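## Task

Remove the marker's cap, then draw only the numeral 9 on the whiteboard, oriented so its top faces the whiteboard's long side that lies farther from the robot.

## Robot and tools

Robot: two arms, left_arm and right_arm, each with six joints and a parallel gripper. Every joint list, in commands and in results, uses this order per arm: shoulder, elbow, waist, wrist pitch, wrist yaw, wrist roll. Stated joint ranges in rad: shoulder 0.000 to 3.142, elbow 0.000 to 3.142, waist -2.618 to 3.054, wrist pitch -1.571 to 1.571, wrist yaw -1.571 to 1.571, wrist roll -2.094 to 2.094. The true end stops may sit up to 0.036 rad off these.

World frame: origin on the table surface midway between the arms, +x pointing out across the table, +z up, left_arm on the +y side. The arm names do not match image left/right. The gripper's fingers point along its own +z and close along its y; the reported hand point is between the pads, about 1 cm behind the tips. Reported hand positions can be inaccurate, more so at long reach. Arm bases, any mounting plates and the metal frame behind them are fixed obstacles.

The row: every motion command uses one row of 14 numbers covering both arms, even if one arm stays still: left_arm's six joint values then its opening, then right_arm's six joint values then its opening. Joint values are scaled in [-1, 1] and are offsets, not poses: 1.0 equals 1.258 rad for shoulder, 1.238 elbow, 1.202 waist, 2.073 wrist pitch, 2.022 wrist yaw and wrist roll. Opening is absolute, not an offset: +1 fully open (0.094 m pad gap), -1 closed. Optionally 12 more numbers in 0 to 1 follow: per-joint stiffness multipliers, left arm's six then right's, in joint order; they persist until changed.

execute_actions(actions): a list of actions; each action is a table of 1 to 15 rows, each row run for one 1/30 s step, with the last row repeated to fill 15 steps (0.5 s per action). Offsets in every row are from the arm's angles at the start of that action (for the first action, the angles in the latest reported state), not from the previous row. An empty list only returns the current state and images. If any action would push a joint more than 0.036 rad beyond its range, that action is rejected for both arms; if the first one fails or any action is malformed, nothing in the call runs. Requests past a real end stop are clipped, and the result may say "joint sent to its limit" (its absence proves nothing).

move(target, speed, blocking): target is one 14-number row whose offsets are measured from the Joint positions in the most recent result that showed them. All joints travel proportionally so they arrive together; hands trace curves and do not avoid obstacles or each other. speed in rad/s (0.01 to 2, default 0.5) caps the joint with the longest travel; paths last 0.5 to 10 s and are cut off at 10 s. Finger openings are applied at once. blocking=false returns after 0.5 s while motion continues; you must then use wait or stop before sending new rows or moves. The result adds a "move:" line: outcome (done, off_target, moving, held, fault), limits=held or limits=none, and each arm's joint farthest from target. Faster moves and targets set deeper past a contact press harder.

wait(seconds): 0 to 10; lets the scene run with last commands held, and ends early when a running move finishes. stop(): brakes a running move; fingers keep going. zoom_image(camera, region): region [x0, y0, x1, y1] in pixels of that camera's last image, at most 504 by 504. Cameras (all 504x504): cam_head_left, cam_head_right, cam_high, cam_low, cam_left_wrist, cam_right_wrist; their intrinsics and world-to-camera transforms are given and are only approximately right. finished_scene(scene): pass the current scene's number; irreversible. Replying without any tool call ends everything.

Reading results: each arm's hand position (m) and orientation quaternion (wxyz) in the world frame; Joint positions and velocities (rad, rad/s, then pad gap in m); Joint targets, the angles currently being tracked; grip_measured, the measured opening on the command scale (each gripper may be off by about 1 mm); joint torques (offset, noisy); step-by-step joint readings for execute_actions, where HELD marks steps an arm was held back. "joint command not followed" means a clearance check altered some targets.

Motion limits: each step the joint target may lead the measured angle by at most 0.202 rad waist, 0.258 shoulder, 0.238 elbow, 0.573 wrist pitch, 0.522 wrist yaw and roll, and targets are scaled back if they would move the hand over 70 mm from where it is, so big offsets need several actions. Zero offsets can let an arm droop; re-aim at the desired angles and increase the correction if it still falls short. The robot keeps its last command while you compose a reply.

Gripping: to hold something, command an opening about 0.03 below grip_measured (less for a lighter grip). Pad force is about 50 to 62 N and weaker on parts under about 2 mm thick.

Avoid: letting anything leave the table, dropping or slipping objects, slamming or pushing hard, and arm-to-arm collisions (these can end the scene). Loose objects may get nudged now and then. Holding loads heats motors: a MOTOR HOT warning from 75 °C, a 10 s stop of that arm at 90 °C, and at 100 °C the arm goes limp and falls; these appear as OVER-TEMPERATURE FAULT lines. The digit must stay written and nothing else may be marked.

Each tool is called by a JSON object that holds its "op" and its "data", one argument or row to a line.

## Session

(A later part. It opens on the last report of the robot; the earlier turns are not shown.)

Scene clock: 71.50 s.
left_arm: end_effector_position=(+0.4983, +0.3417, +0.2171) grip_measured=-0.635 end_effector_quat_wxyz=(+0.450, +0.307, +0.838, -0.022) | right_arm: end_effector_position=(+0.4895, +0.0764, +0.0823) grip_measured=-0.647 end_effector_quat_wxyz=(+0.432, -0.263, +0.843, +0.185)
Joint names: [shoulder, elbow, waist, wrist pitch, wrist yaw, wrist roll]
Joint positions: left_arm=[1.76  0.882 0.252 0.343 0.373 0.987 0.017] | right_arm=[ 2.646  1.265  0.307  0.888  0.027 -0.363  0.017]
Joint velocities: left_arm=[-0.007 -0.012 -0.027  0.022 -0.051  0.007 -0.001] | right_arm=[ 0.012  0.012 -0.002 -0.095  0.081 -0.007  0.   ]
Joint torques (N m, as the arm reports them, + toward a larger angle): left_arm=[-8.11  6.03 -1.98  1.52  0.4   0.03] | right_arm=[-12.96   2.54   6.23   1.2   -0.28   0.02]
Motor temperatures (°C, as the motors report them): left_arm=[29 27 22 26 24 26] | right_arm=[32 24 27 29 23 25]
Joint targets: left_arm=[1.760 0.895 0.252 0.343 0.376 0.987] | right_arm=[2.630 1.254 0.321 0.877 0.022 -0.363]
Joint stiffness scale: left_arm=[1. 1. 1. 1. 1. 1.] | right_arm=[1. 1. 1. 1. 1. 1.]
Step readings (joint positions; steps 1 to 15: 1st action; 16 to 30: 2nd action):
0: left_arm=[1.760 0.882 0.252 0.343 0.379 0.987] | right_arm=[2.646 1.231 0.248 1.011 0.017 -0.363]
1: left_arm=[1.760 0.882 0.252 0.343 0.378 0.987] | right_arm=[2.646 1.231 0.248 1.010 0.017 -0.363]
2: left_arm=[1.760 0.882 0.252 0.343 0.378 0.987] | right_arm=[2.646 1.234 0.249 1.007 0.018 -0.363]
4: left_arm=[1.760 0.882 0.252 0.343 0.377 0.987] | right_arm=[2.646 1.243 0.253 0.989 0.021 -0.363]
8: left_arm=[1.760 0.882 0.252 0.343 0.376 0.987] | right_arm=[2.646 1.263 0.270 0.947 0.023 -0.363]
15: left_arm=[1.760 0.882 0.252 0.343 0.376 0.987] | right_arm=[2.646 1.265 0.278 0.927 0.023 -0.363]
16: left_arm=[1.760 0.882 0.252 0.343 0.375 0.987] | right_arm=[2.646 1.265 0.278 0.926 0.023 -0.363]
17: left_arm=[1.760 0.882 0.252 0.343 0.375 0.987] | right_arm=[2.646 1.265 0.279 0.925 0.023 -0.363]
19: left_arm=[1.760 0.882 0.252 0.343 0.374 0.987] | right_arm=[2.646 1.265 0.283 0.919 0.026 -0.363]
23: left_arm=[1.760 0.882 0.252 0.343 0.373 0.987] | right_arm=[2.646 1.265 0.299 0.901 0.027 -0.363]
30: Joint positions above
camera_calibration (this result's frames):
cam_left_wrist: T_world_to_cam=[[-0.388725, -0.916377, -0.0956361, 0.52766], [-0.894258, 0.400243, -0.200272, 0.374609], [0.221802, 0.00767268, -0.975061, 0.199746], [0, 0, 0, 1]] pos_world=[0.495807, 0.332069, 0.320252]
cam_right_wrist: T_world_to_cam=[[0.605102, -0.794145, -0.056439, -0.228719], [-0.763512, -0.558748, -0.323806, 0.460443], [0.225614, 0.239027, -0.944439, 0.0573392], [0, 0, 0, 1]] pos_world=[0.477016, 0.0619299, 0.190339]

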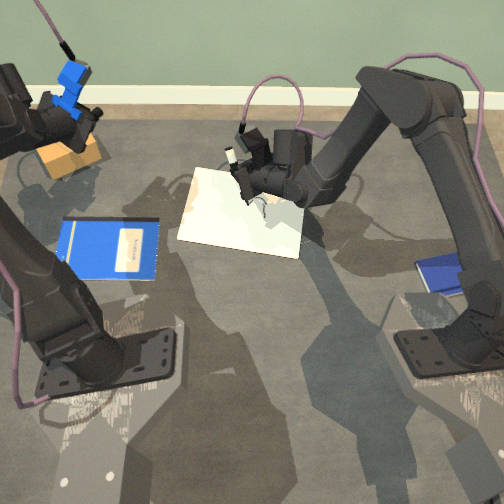

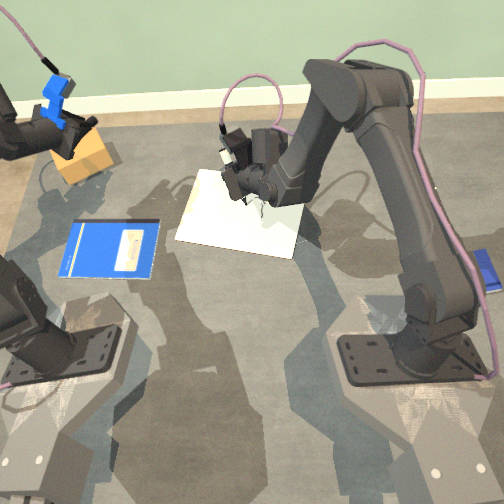

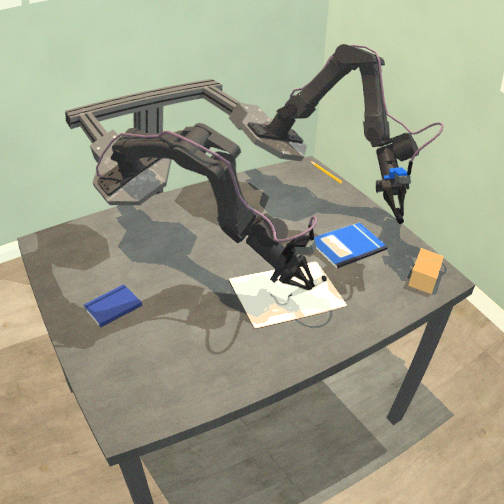

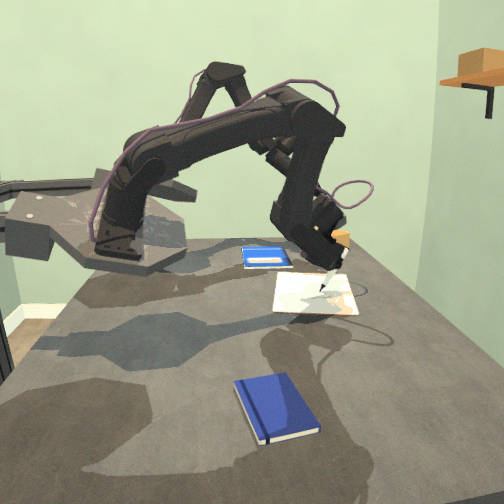

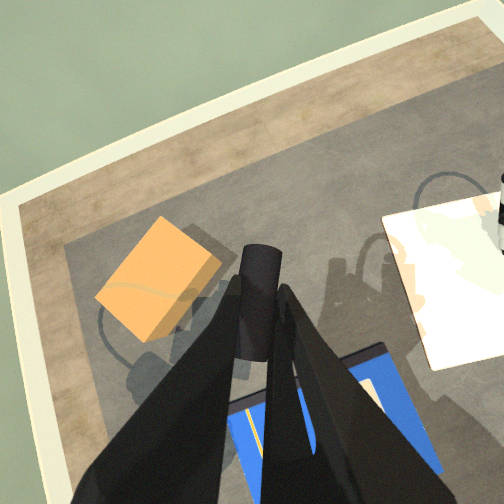

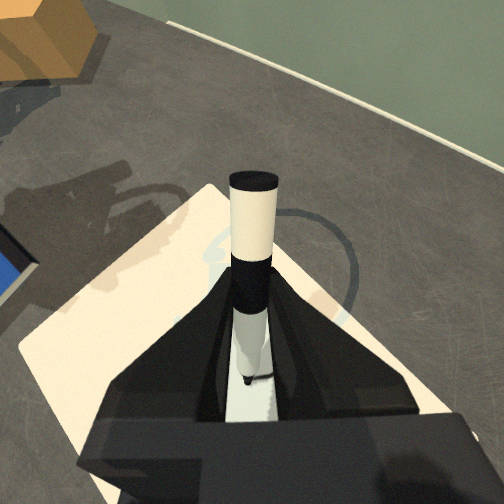

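{"op": "execute_actions", "data": {
  "actions": [
    [[0,0.01,0,0,0,0,-0.7,-0.012,-0.018,0.012,-0.006,0,0,-0.75],[0,0.01,0,0,0,0,-0.7,-0.012,-0.028,0.013,0.0,0,0,-0.75],[0,0.01,0,0,0,0,-0.7,-0.012,-0.038,0.014,0.007,0,0,-0.75],[0,0.01,0,0,0,0,-0.7,-0.012,-0.048,0.015,0.014,0,0,-0.75],[0,0.01,0,0,0,0,-0.7,-0.012,-0.058,0.016,0.021,0,0,-0.75],[0,0.01,0,0,0,0,-0.7,-0.012,-0.067,0.016,0.028,0,0,-0.75]],
    [[0,0.01,0,0,0,0,-0.7,-0.012,-0.020,0.002,-0.002,0,0,-0.75],[0,0.01,0,0,0,0,-0.7,-0.012,-0.031,-0.001,0.008,0,0,-0.75],[0,0.01,0,0,0,0,-0.7,-0.012,-0.042,-0.003,0.017,0,0,-0.75],[0,0.01,0,0,0,0,-0.7,-0.012,-0.053,-0.006,0.027,0,0,-0.75],[0,0.01,0,0,0,0,-0.7,-0.012,-0.064,-0.008,0.036,0,0,-0.75],[0,0.01,0,0,0,0,-0.7,-0.012,-0.075,-0.011,0.046,0,0,-0.75]]
  ]
}}

{"op": "zoom_image", "data": {
  "camera": "cam_low",
  "region": [260, 230, 380, 330]
}}

Scene clock: 73.37 s.
left_arm: end_effector_position=(+0.4982, +0.3427, +0.2165) grip_measured=-0.635 end_effector_quat_wxyz=(+0.449, +0.307, +0.839, -0.020) | right_arm: end_effector_position=(+0.4652, +0.0641, +0.0822) grip_measured=-0.647 end_effector_quat_wxyz=(+0.447, -0.256, +0.837, +0.185)
Joint names: [shoulder, elbow, waist, wrist pitch, wrist yaw, wrist roll]
Joint positions: left_arm=[1.76  0.882 0.252 0.343 0.366 0.987 0.017] | right_arm=[ 2.646  1.133  0.305  1.056  0.024 -0.363  0.017]
Joint velocities: left_arm=[ 0.007  0.007  0.007 -0.066 -0.022  0.051 -0.   ] | right_arm=[ 0.007 -0.017 -0.012 -0.037  0.007  0.051  0.   ]
Joint torques (N m, as the arm reports them, + toward a larger angle): left_arm=[-8.13  6.04 -1.94  1.53  0.43  0.01] | right_arm=[-12.26   0.9    4.07   1.31  -0.17   0.01]
Motor temperatures (°C, as the motors report them): left_arm=[29 27 22 26 24 26] | right_arm=[32 24 27 29 23 25]
Joint targets: left_arm=[1.760 0.895 0.252 0.343 0.370 0.987] | right_arm=[2.630 1.111 0.298 1.053 0.027 -0.363]
Joint stiffness scale: left_arm=[1. 1. 1. 1. 1. 1.] | right_arm=[1. 1. 1. 1. 1. 1.]
Step readings (joint positions; steps 1 to 15: 1st action; 16 to 30: 2nd action):
0: left_arm=[1.760 0.882 0.252 0.343 0.373 0.987] | right_arm=[2.646 1.265 0.307 0.888 0.027 -0.363]
1: left_arm=[1.760 0.882 0.252 0.343 0.372 0.987] | right_arm=[2.646 1.265 0.307 0.888 0.027 -0.363]
2: left_arm=[1.760 0.882 0.252 0.343 0.371 0.987] | right_arm=[2.646 1.263 0.307 0.889 0.027 -0.363]
4: left_arm=[1.760 0.882 0.252 0.343 0.371 0.987] | right_arm=[2.646 1.249 0.307 0.902 0.027 -0.363]
8: left_arm=[1.760 0.882 0.252 0.343 0.370 0.987] | right_arm=[2.646 1.212 0.310 0.946 0.027 -0.363]
15: left_arm=[1.760 0.882 0.252 0.343 0.370 0.987] | right_arm=[2.646 1.204 0.312 0.958 0.027 -0.363]
16: left_arm=[1.760 0.882 0.252 0.343 0.369 0.987] | right_arm=[2.646 1.204 0.312 0.959 0.027 -0.363]
17: left_arm=[1.760 0.882 0.252 0.343 0.368 0.987] | right_arm=[2.646 1.201 0.312 0.962 0.027 -0.363]
19: left_arm=[1.760 0.882 0.252 0.343 0.368 0.987] | right_arm=[2.646 1.186 0.311 0.983 0.027 -0.363]
23: left_arm=[1.760 0.882 0.252 0.343 0.367 0.987] | right_arm=[2.646 1.142 0.307 1.040 0.025 -0.363]
30: Joint positions above
camera_calibration (this result's frames):
cam_left_wrist: T_world_to_cam=[[-0.385475, -0.917453, -0.0984319, 0.527801], [-0.896264, 0.397647, -0.196437, 0.375138], [0.219363, 0.0124995, -0.975563, 0.198882], [0, 0, 0, 1]] pos_world=[0.496049, 0.332574, 0.319665]
cam_right_wrist: T_world_to_cam=[[0.595977, -0.801295, -0.0523213, -0.219369], [-0.761081, -0.542887, -0.355007, 0.435353], [0.25606, 0.251397, -0.933399, 0.0497933], [0, 0, 0, 1]] pos_world=[0.449328, 0.0480502, 0.189552]

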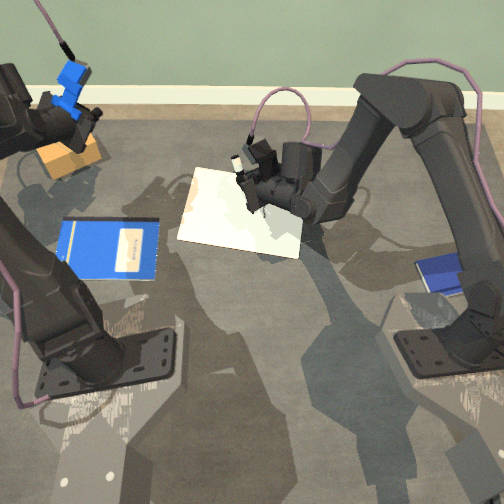

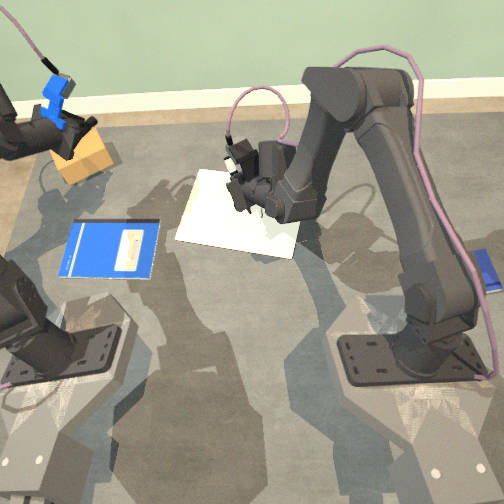

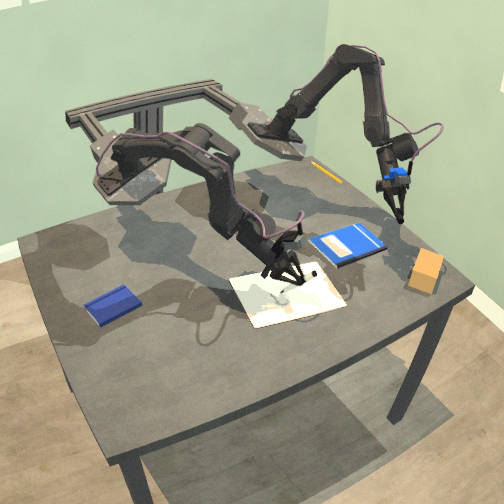

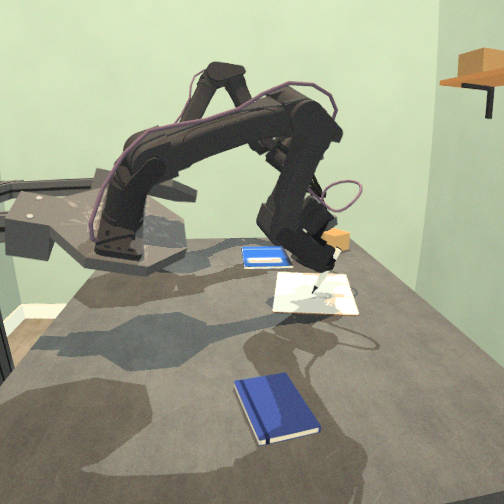

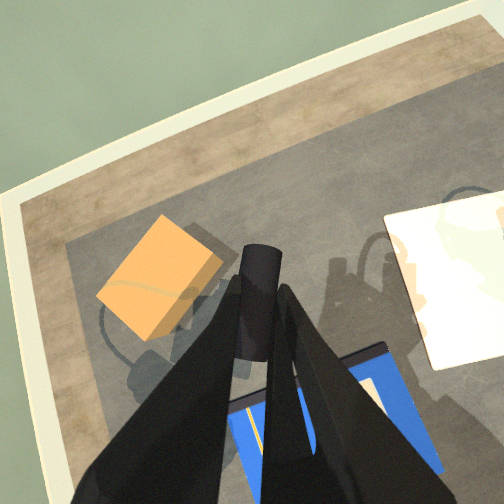

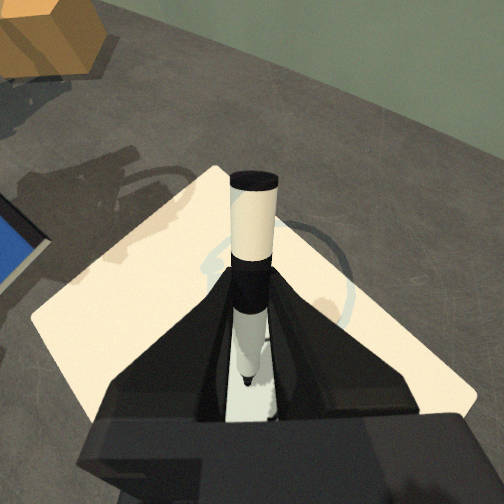

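Region (260, 230, 380, 330) of cam_low's 504x504 image, scaled by 4.200, with more detail than that image has.

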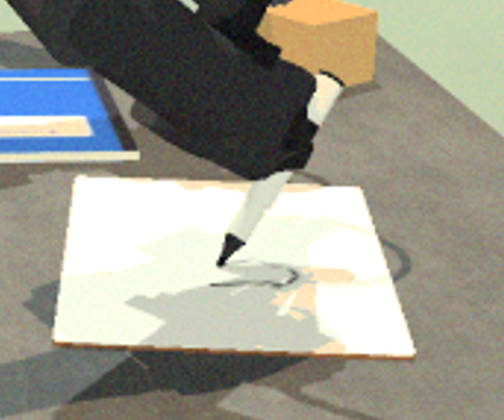

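{"op": "execute_actions", "data": {
  "actions": []
}}

{"op": "zoom_image", "data": {
  "camera": "cam_low",
  "region": [240,200,400,340]
}}

{"op": "zoom_image", "data": {
  "camera": "cam_high",
  "region": [150,150,400,400]
}}

Scene clock: 74.70 s.
left_arm: end_effector_position=(+0.4982, +0.3427, +0.2165) grip_measured=-0.635 end_effector_quat_wxyz=(+0.449, +0.307, +0.839, -0.020) | right_arm: end_effector_position=(+0.4652, +0.0641, +0.0823) grip_measured=-0.647 end_effector_quat_wxyz=(+0.448, -0.256, +0.836, +0.185)
Joint names: [shoulder, elbow, waist, wrist pitch, wrist yaw, wrist roll]
Joint positions: left_arm=[1.76  0.882 0.252 0.343 0.366 0.987 0.017] | right_arm=[ 2.646  1.133  0.305  1.057  0.024 -0.363  0.017]
Joint velocities: left_arm=[ 0.012 -0.017 -0.012  0.037  0.066 -0.022 -0.001] | right_arm=[ 0.007 -0.027 -0.012 -0.051 -0.051  0.051  0.001]
Joint torques (N m, as the arm reports them, + toward a larger angle): left_arm=[-8.13  6.03 -1.97  1.53  0.42  0.03] | right_arm=[-12.25   0.93   3.99   1.31  -0.19   0.  ]
Motor temperatures (°C, as the motors report them): left_arm=[29 27 22 26 24 26] | right_arm=[32 24 27 29 23 25]
Joint targets: left_arm=[1.760 0.895 0.252 0.343 0.369 0.987] | right_arm=[2.630 1.112 0.298 1.053 0.027 -0.363]
Joint stiffness scale: left_arm=[1. 1. 1. 1. 1. 1.] | right_arm=[1. 1. 1. 1. 1. 1.]
camera_calibration (this result's frames):
cam_left_wrist: T_world_to_cam=[[-0.385272, -0.91752, -0.098607, 0.527809], [-0.896389, 0.397484, -0.196197, 0.375171], [0.21921, 0.012801, -0.975594, 0.198828], [0, 0, 0, 1]] pos_world=[0.496064, 0.332606, 0.319629]
cam_right_wrist: T_world_to_cam=[[0.595875, -0.801375, -0.052257, -0.219357], [-0.761049, -0.542719, -0.355331, 0.435424], [0.256392, 0.251503, -0.933279, 0.0496746], [0, 0, 0, 1]] pos_world=[0.449353, 0.0480324, 0.189617]

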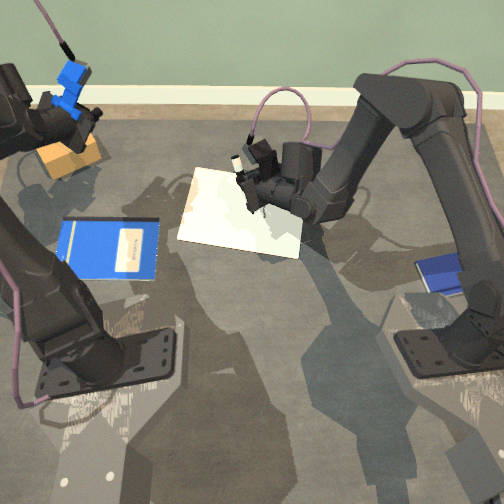

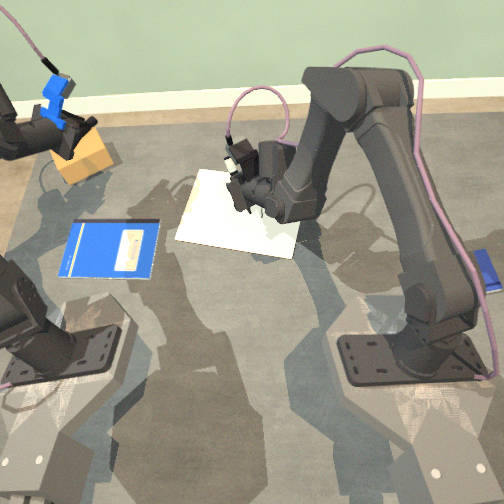

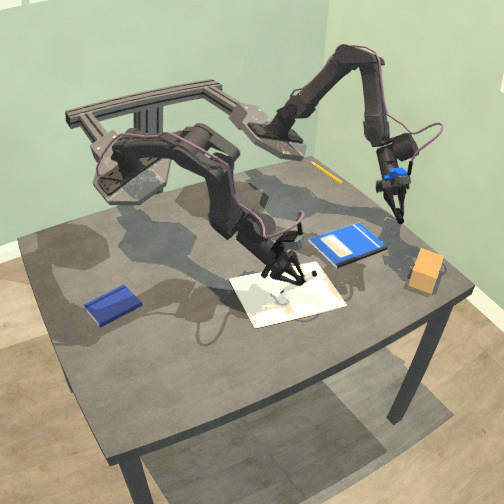

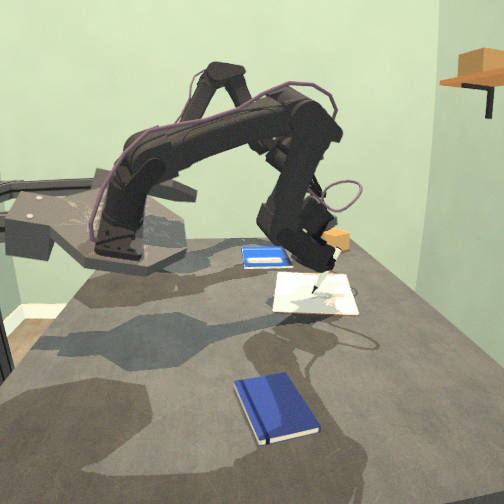

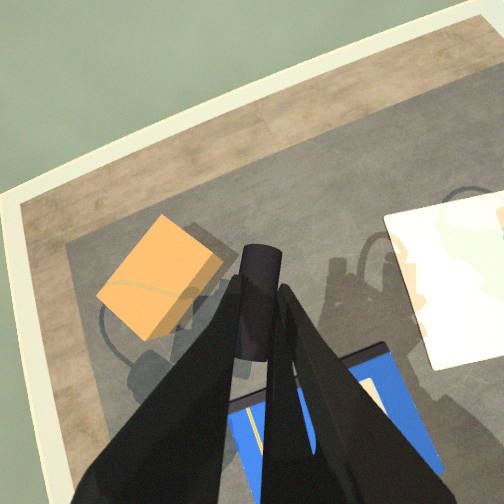

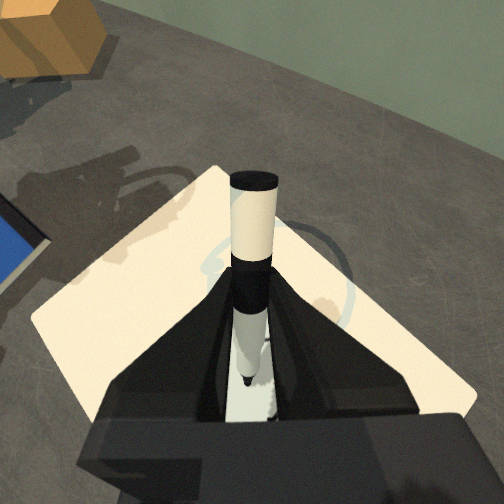

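Region (240, 200, 400, 340) of cam_low's 504x504 image, scaled by 3.150, with more detail than that image has; it fills the top 441 rows of this view, and the rest is white.

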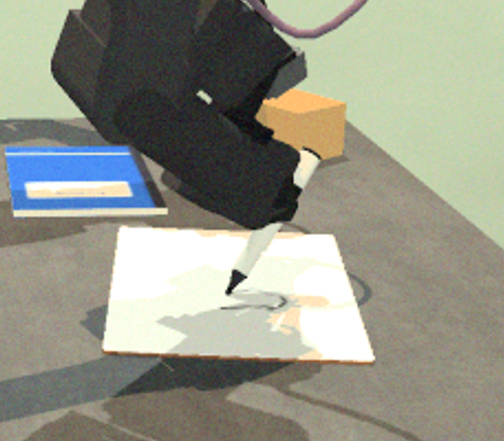

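Region (150, 150, 400, 400) of cam_high's 504x504 image, scaled by 2.016, with more detail than that image has.

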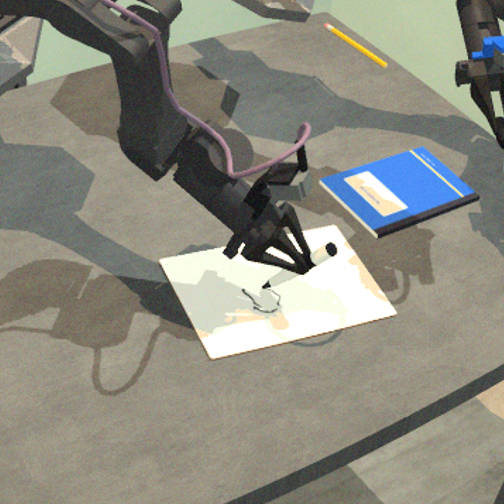

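{"op": "execute_actions", "data": {
  "actions": [
    [[0,0.01,0,0,0,0,-0.7,-0.012,0.01,0,0.08,0,0,-0.75]],
    [[0,0,0,0,0,0,-0.7,-0.12,0,0,0,0,0,-0.75]],
    [[0,0,0,0,0,0,-0.7,-0.12,0,0,0,0,0,-0.75]]
  ]
}}

{"op": "zoom_image", "data": {
  "camera": "cam_high",
  "region": [220,240,360,340]
}}

{"op": "zoom_image", "data": {
  "camera": "cam_low",
  "region": [260,230,380,330]
}}

Scene clock: 76.43 s.
left_arm: end_effector_position=(+0.4981, +0.3441, +0.2157) grip_measured=-0.635 end_effector_quat_wxyz=(+0.446, +0.306, +0.841, -0.017) | right_arm: end_effector_position=(+0.5578, +0.0300, +0.2461) grip_measured=-0.647 end_effector_quat_wxyz=(+0.613, -0.177, +0.751, +0.168)
Joint names: [shoulder, elbow, waist, wrist pitch, wrist yaw, wrist roll]
Joint positions: left_arm=[1.76  0.882 0.252 0.343 0.357 0.987 0.017] | right_arm=[ 2.357  1.115  0.304  1.192  0.034 -0.363  0.017]
Joint velocities: left_arm=[-0.007 -0.017 -0.022  0.007 -0.037  0.007 -0.001] | right_arm=[-0.012  0.042 -0.007  0.022  0.037 -0.081  0.001]
Joint torques (N m, as the arm reports them, + toward a larger angle): left_arm=[-8.12  5.19 -1.96  1.53  0.45  0.02] | right_arm=[-12.     5.11   4.57   1.56  -0.25   0.03]
Motor temperatures (°C, as the motors report them): left_arm=[29 27 22 26 24 26] | right_arm=[32 24 27 29 23 25]
Joint targets: left_arm=[1.760 0.882 0.252 0.343 0.360 0.987] | right_arm=[2.349 1.124 0.304 1.195 0.031 -0.363]
Joint stiffness scale: left_arm=[1. 1. 1. 1. 1. 1.] | right_arm=[1. 1. 1. 1. 1. 1.]
Step readings (joint positions; steps 1 to 15: 1st action; 16 to 30: 2nd action; 31 to 45: 3rd action):
0: left_arm=[1.760 0.882 0.252 0.343 0.366 0.987] | right_arm=[2.646 1.133 0.305 1.057 0.024 -0.363]
1: left_arm=[1.760 0.882 0.252 0.343 0.366 0.987] | right_arm=[2.646 1.133 0.305 1.073 0.024 -0.363]
2: left_arm=[1.760 0.882 0.252 0.343 0.365 0.987] | right_arm=[2.646 1.133 0.305 1.092 0.025 -0.363]
4: left_arm=[1.760 0.882 0.252 0.343 0.365 0.987] | right_arm=[2.646 1.133 0.304 1.137 0.026 -0.363]
8: left_arm=[1.760 0.882 0.252 0.343 0.363 0.987] | right_arm=[2.646 1.133 0.304 1.179 0.027 -0.363]
15: left_arm=[1.760 0.882 0.252 0.343 0.363 0.987] | right_arm=[2.646 1.133 0.304 1.198 0.028 -0.363]
16: left_arm=[1.760 0.882 0.252 0.343 0.363 0.987] | right_arm=[2.634 1.131 0.304 1.189 0.028 -0.363]
17: left_arm=[1.760 0.882 0.252 0.343 0.362 0.987] | right_arm=[2.617 1.126 0.304 1.173 0.029 -0.363]
19: left_arm=[1.760 0.882 0.252 0.343 0.362 0.987] | right_arm=[2.572 1.124 0.304 1.166 0.029 -0.363]
23: left_arm=[1.760 0.882 0.252 0.343 0.360 0.987] | right_arm=[2.506 1.124 0.304 1.194 0.030 -0.363]
30: left_arm=[1.760 0.882 0.252 0.343 0.360 0.987] | right_arm=[2.501 1.124 0.304 1.195 0.031 -0.363]
31: left_arm=[1.760 0.882 0.252 0.343 0.360 0.987] | right_arm=[2.490 1.123 0.304 1.186 0.031 -0.363]
32: left_arm=[1.760 0.882 0.252 0.343 0.359 0.987] | right_arm=[2.472 1.117 0.304 1.169 0.032 -0.363]
34: left_arm=[1.760 0.882 0.252 0.343 0.358 0.987] | right_arm=[2.428 1.115 0.304 1.162 0.033 -0.363]
38: left_arm=[1.760 0.882 0.252 0.343 0.357 0.987] | right_arm=[2.362 1.115 0.304 1.190 0.033 -0.363]
45: Joint positions above
camera_calibration (this result's frames):
cam_left_wrist: T_world_to_cam=[[-0.380403, -0.919087, -0.102825, 0.528012], [-0.89936, 0.393546, -0.190456, 0.375972], [0.215512, 0.0200268, -0.976296, 0.197535], [0, 0, 0, 1]] pos_world=[0.49642, 0.33337, 0.318752]
cam_right_wrist: T_world_to_cam=[[0.463771, -0.885912, -0.00872432, -0.22784], [-0.661875, -0.339909, -0.66812, 0.561142], [0.58893, 0.315629, -0.744003, -0.0465783], [0, 0, 0, 1]] pos_world=[0.504503, 0.00359236, 0.338268]

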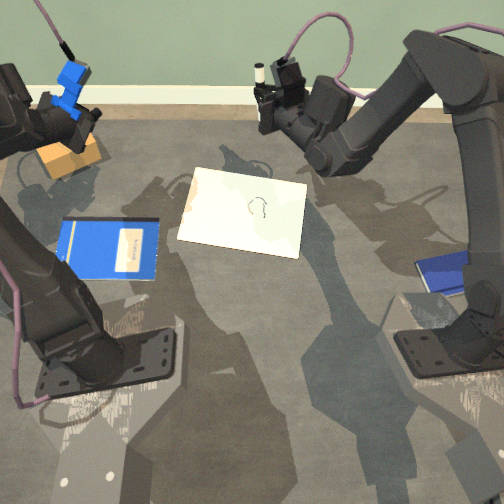

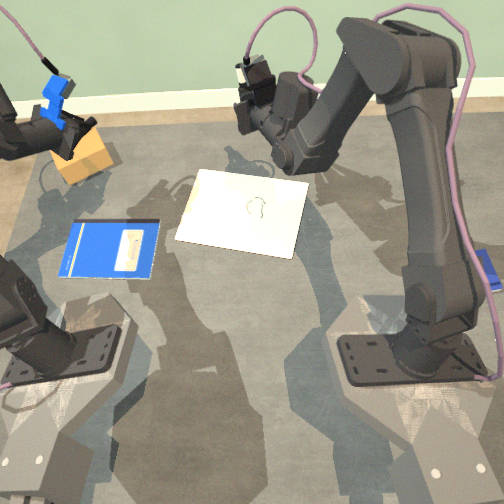

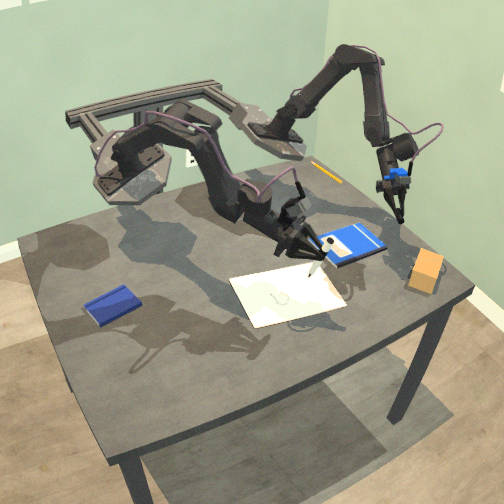

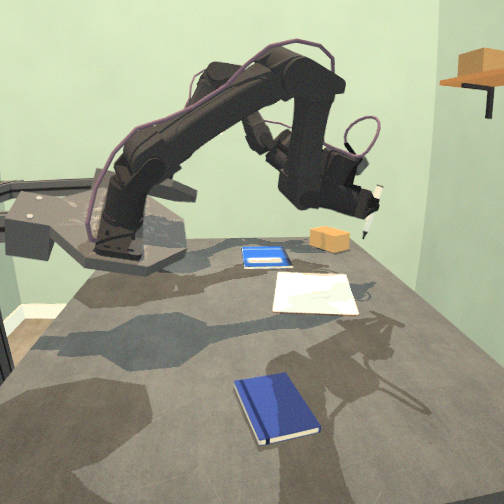

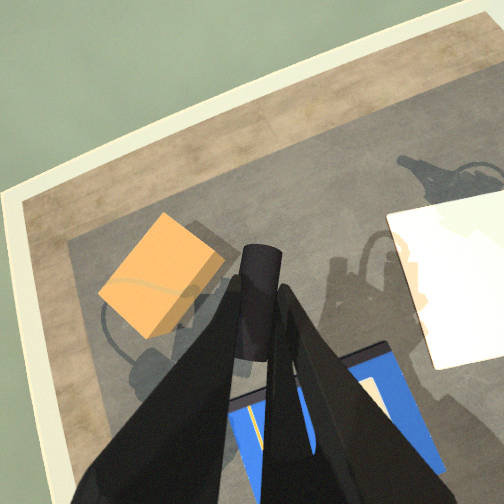

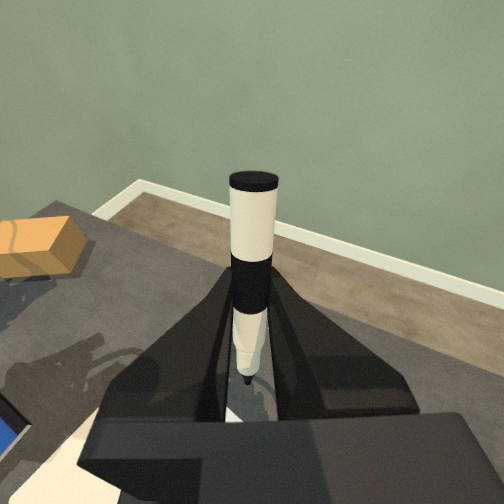

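Region (220, 240, 360, 340) of cam_high's 504x504 image, scaled by 3.600, with more detail than that image has; it fills the top 360 rows of this view, and the rest is white.

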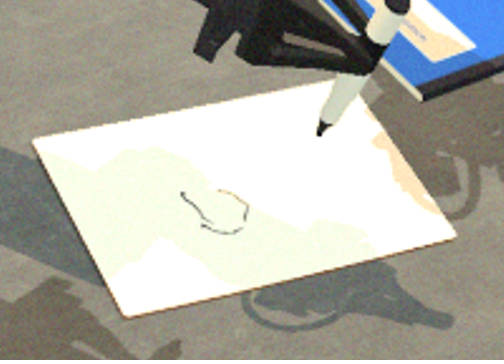

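Region (260, 230, 380, 330) of cam_low's 504x504 image, scaled by 4.200, with more detail than that image has.

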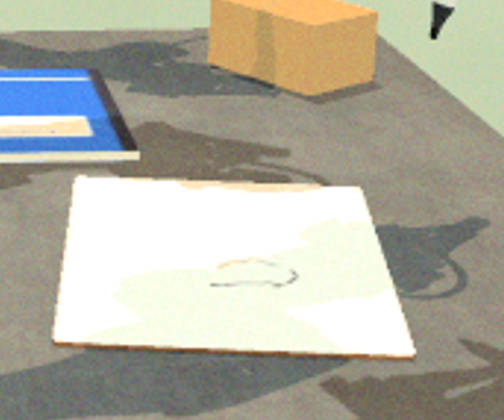

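{"op": "zoom_image", "data": {
  "camera": "cam_head_left",
  "region": [170,155,320,265]
}}

Region (170, 155, 320, 265) of cam_head_left's 504x504 image, scaled by 3.360, with more detail than that image has; it fills the top 370 rows of this view, and the rest is white.

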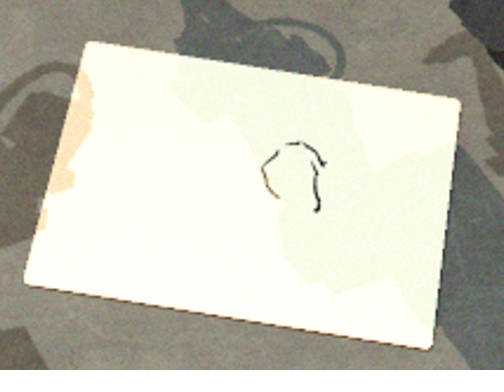

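{"op": "move", "data": {
  "target": [0,0.01,0,0,0,0,-0.7,0.212,0.028,0.0,0.0,-0.005,0,-0.75],
  "speed": 0.4
}}

{"op": "zoom_image", "data": {
  "camera": "cam_head_left",
  "region": [170,155,320,265]
}}

{"op": "zoom_image", "data": {
  "camera": "cam_low",
  "region": [260,230,380,330]
}}

Scene clock: 78.37 s.
left_arm: end_effector_position=(+0.4981, +0.3446, +0.2154) grip_measured=-0.635 end_effector_quat_wxyz=(+0.445, +0.305, +0.842, -0.015) | right_arm: end_effector_position=(+0.4882, +0.0583, +0.1120) grip_measured=-0.647 end_effector_quat_wxyz=(+0.503, -0.230, +0.814, +0.177)
Joint names: [shoulder, elbow, waist, wrist pitch, wrist yaw, wrist roll]
Joint positions: left_arm=[1.76  0.882 0.252 0.343 0.354 0.987 0.017] | right_arm=[ 2.626  1.126  0.304  1.174  0.035 -0.363  0.017]
Joint velocities: left_arm=[-0.017 -0.017  0.002 -0.066 -0.007  0.037 -0.002] | right_arm=[-0.007 -0.007  0.012 -0.007  0.037  0.051  0.   ]
Joint torques (N m, as the arm reports them, + toward a larger angle): left_arm=[-8.11  6.05 -1.95  1.53  0.43  0.03] | right_arm=[-11.27   4.95   4.64   1.6   -0.35   0.02]
Motor temperatures (°C, as the motors report them): left_arm=[29 27 22 26 24 26] | right_arm=[32 24 27 30 23 25]
Joint targets: left_arm=[1.760 0.895 0.252 0.343 0.357 0.987] | right_arm=[2.624 1.150 0.304 1.192 0.024 -0.363]
Joint stiffness scale: left_arm=[1. 1. 1. 1. 1. 1.] | right_arm=[1. 1. 1. 1. 1. 1.]
move: off_target (right_arm); limits=none; left_arm: farthest joint: the elbow, 0.012 radians from its target (0.012 radians at the start); right_arm: farthest joint: the elbow, 0.023 radians from its target (0.035 radians at the start)
camera_calibration (this result's frames):
cam_left_wrist: T_world_to_cam=[[-0.378781, -0.919597, -0.104237, 0.528077], [-0.900341, 0.392221, -0.188545, 0.37624], [0.214269, 0.0224316, -0.976517, 0.197105], [0, 0, 0, 1]] pos_world=[0.496537, 0.333627, 0.31846]
cam_right_wrist: T_world_to_cam=[[0.550661, -0.834248, -0.0283304, -0.214855], [-0.748205, -0.478251, -0.459853, 0.461971], [0.370082, 0.27442, -0.887543, 0.0110963], [0, 0, 0, 1]] pos_world=[0.459855, 0.0386503, 0.2162]

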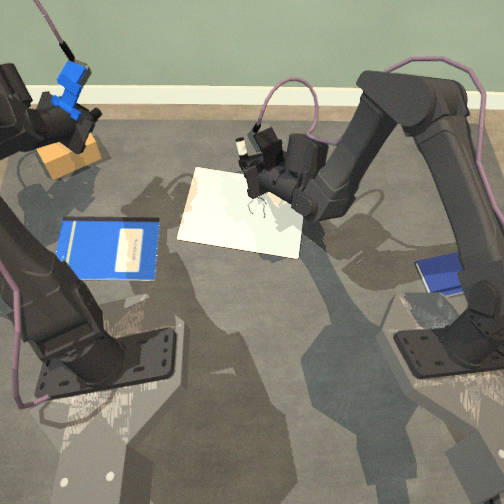

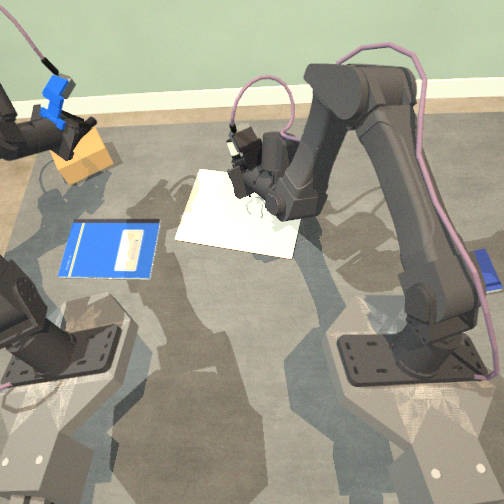

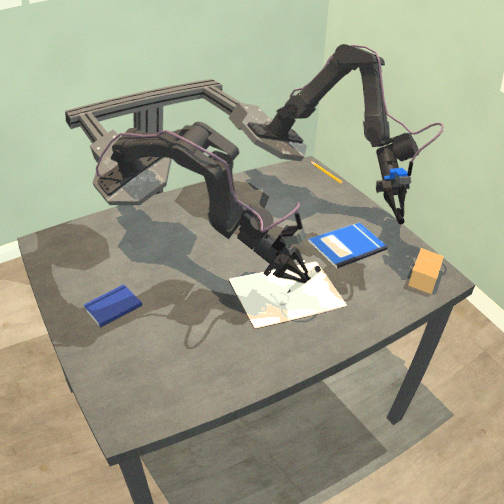

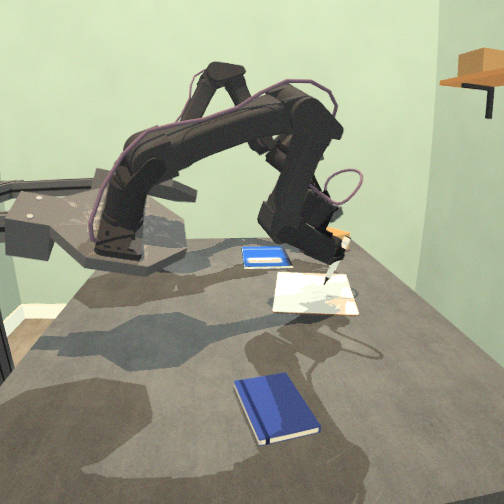

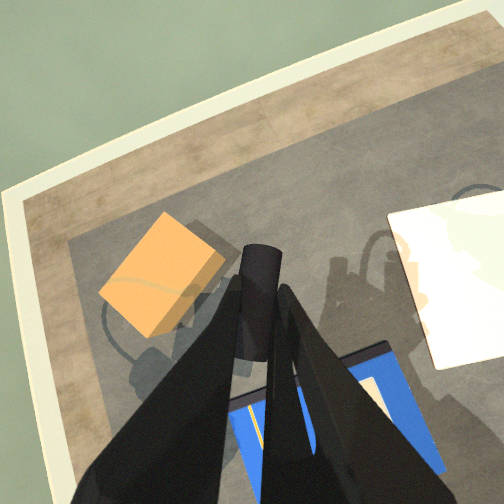

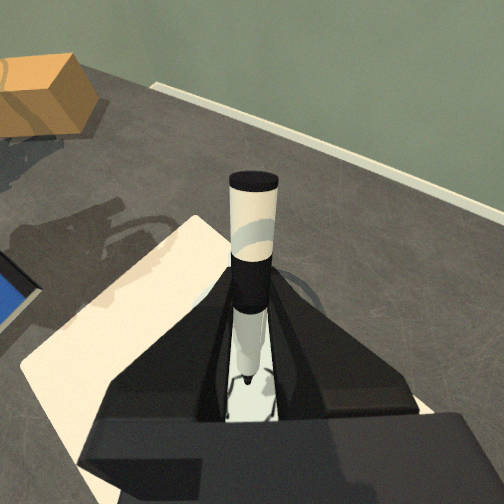

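Region (170, 155, 320, 265) of cam_head_left's 504x504 image, scaled by 3.360, with more detail than that image has; it fills the top 370 rows of this view, and the rest is white.

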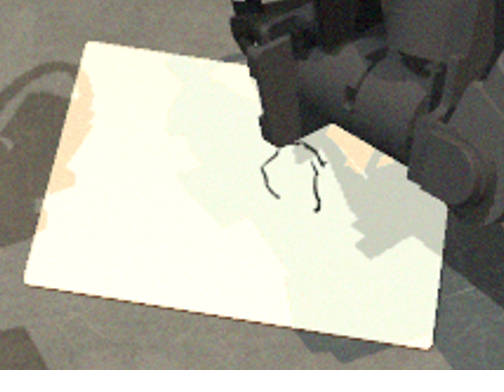

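Region (260, 230, 380, 330) of cam_low's 504x504 image, scaled by 4.200, with more detail than that image has.

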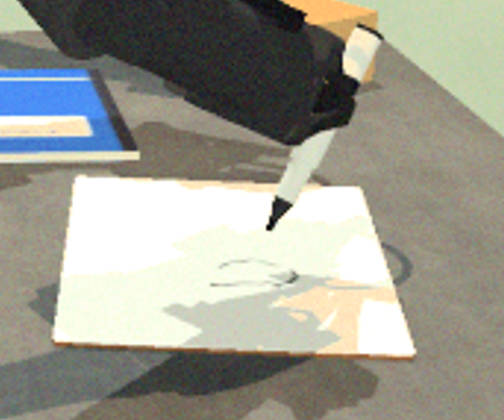

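{"op": "execute_actions", "data": {
  "actions": [
    [[0,0.01,0,0,0,0,-0.7,0.012,0.012,0,0,0,0,-0.75],[0,0.01,0,0,0,0,-0.7,0.022,0.022,0,0,0,0,-0.75]],
    [[0,0.01,0,0,0,0,-0.7,0,0,0,-0.012,0,0,-0.75],[0,0.01,0,0,0,0,-0.7,0,0,0,-0.024,0,0,-0.75],[0,0.01,0,0,0,0,-0.7,0,0,0,-0.036,0,0,-0.75]]
  ]
}}

{"op": "zoom_image", "data": {
  "camera": "cam_low",
  "region": [260,230,380,330]
}}

Scene clock: 79.63 s.
left_arm: end_effector_position=(+0.4981, +0.3456, +0.2149) grip_measured=-0.635 end_effector_quat_wxyz=(+0.444, +0.304, +0.843, -0.013) | right_arm: end_effector_position=(+0.4711, +0.0603, +0.0868) grip_measured=-0.647 end_effector_quat_wxyz=(+0.461, -0.247, +0.834, +0.176)
Joint names: [shoulder, elbow, waist, wrist pitch, wrist yaw, wrist roll]
Joint positions: left_arm=[1.76  0.882 0.252 0.343 0.348 0.987 0.017] | right_arm=[ 2.646  1.13   0.304  1.092  0.042 -0.363  0.017]
Joint velocities: left_arm=[-0.022  0.002  0.007 -0.007  0.022 -0.022 -0.001] | right_arm=[-0.002  0.002  0.002 -0.037 -0.007 -0.022  0.   ]
Joint torques (N m, as the arm reports them, + toward a larger angle): left_arm=[-8.14  6.08 -1.96  1.53  0.4   0.03] | right_arm=[-11.04   2.78   4.64   1.42  -0.27   0.  ]
Motor temperatures (°C, as the motors report them): left_arm=[29 27 22 27 24 26] | right_arm=[32 24 27 30 23 25]
Joint targets: left_arm=[1.760 0.895 0.252 0.343 0.351 0.987] | right_arm=[2.646 1.130 0.304 1.093 0.038 -0.363]
Joint stiffness scale: left_arm=[1. 1. 1. 1. 1. 1.] | right_arm=[1. 1. 1. 1. 1. 1.]
Step readings (joint positions; steps 1 to 15: 1st action; 16 to 30: 2nd action):
0: left_arm=[1.760 0.882 0.252 0.343 0.354 0.987] | right_arm=[2.626 1.126 0.304 1.174 0.035 -0.363]
1: left_arm=[1.760 0.882 0.252 0.343 0.353 0.987] | right_arm=[2.626 1.126 0.304 1.174 0.036 -0.363]
2: left_arm=[1.760 0.882 0.252 0.343 0.353 0.987] | right_arm=[2.627 1.126 0.304 1.174 0.036 -0.363]
4: left_arm=[1.760 0.882 0.252 0.343 0.352 0.987] | right_arm=[2.633 1.129 0.304 1.174 0.037 -0.363]
8: left_arm=[1.760 0.882 0.252 0.343 0.351 0.987] | right_arm=[2.644 1.130 0.304 1.169 0.038 -0.363]
15: left_arm=[1.760 0.882 0.252 0.343 0.351 0.987] | right_arm=[2.646 1.130 0.304 1.167 0.039 -0.363]
16: left_arm=[1.760 0.882 0.252 0.343 0.350 0.987] | right_arm=[2.646 1.130 0.304 1.164 0.039 -0.363]
17: left_arm=[1.760 0.882 0.252 0.343 0.350 0.987] | right_arm=[2.646 1.130 0.304 1.158 0.040 -0.363]
19: left_arm=[1.760 0.882 0.252 0.343 0.349 0.987] | right_arm=[2.646 1.130 0.304 1.136 0.041 -0.363]
23: left_arm=[1.760 0.882 0.252 0.343 0.349 0.987] | right_arm=[2.646 1.130 0.304 1.105 0.042 -0.363]
30: Joint positions above
camera_calibration (this result's frames):
cam_left_wrist: T_world_to_cam=[[-0.375541, -0.9206, -0.10707, 0.528204], [-0.902287, 0.389555, -0.184727, 0.376781], [0.21177, 0.0272354, -0.97694, 0.196247], [0, 0, 0, 1]] pos_world=[0.496768, 0.334143, 0.317878]
cam_right_wrist: T_world_to_cam=[[0.574983, -0.817265, -0.0383686, -0.21611], [-0.766271, -0.521485, -0.375343, 0.442318], [0.286746, 0.245216, -0.926092, 0.0387884], [0, 0, 0, 1]] pos_world=[0.452073, 0.0445318, 0.193651]

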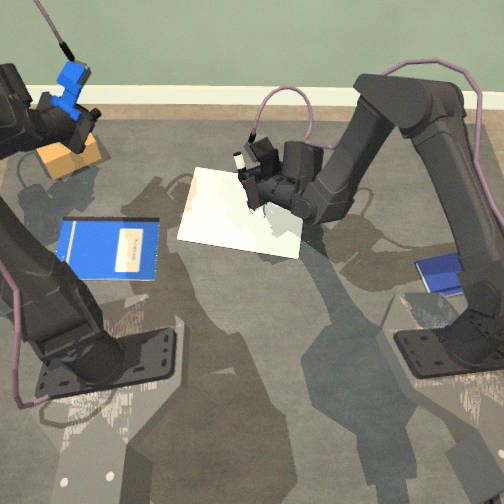

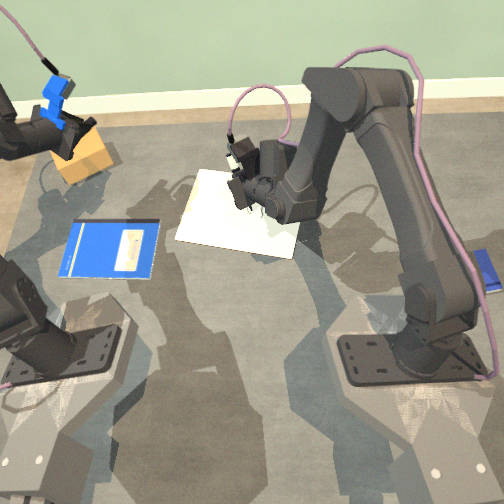

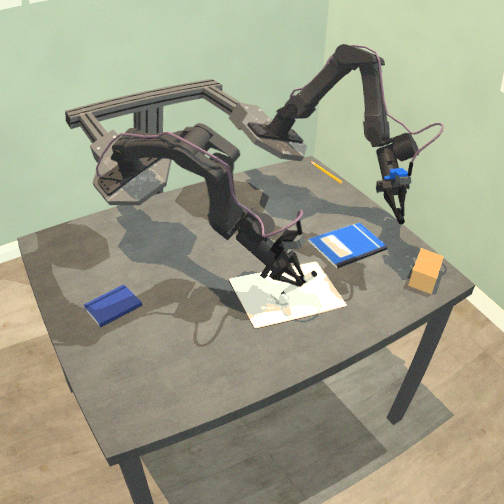

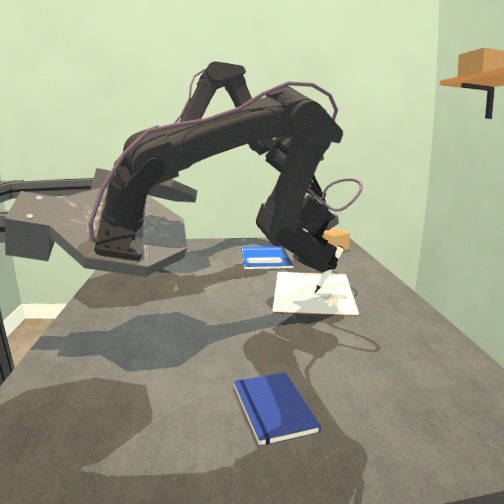

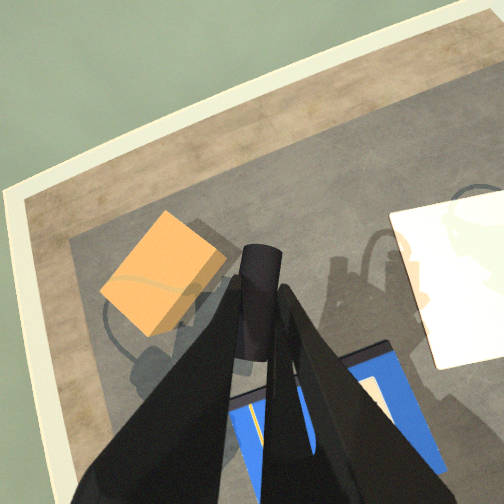

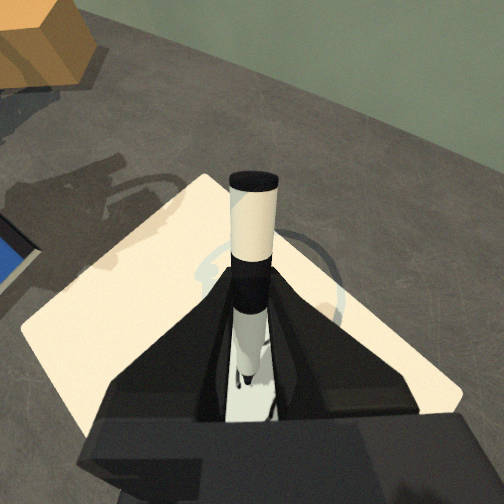

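Region (260, 230, 380, 330) of cam_low's 504x504 image, scaled by 4.200, with more detail than that image has.

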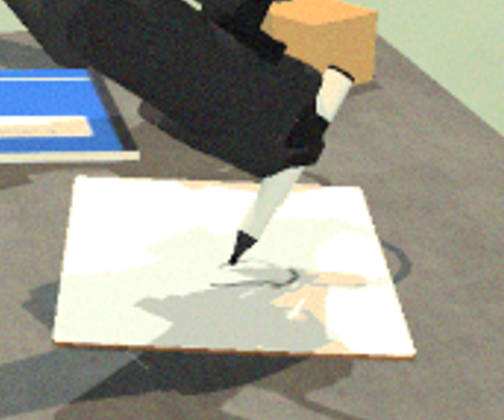

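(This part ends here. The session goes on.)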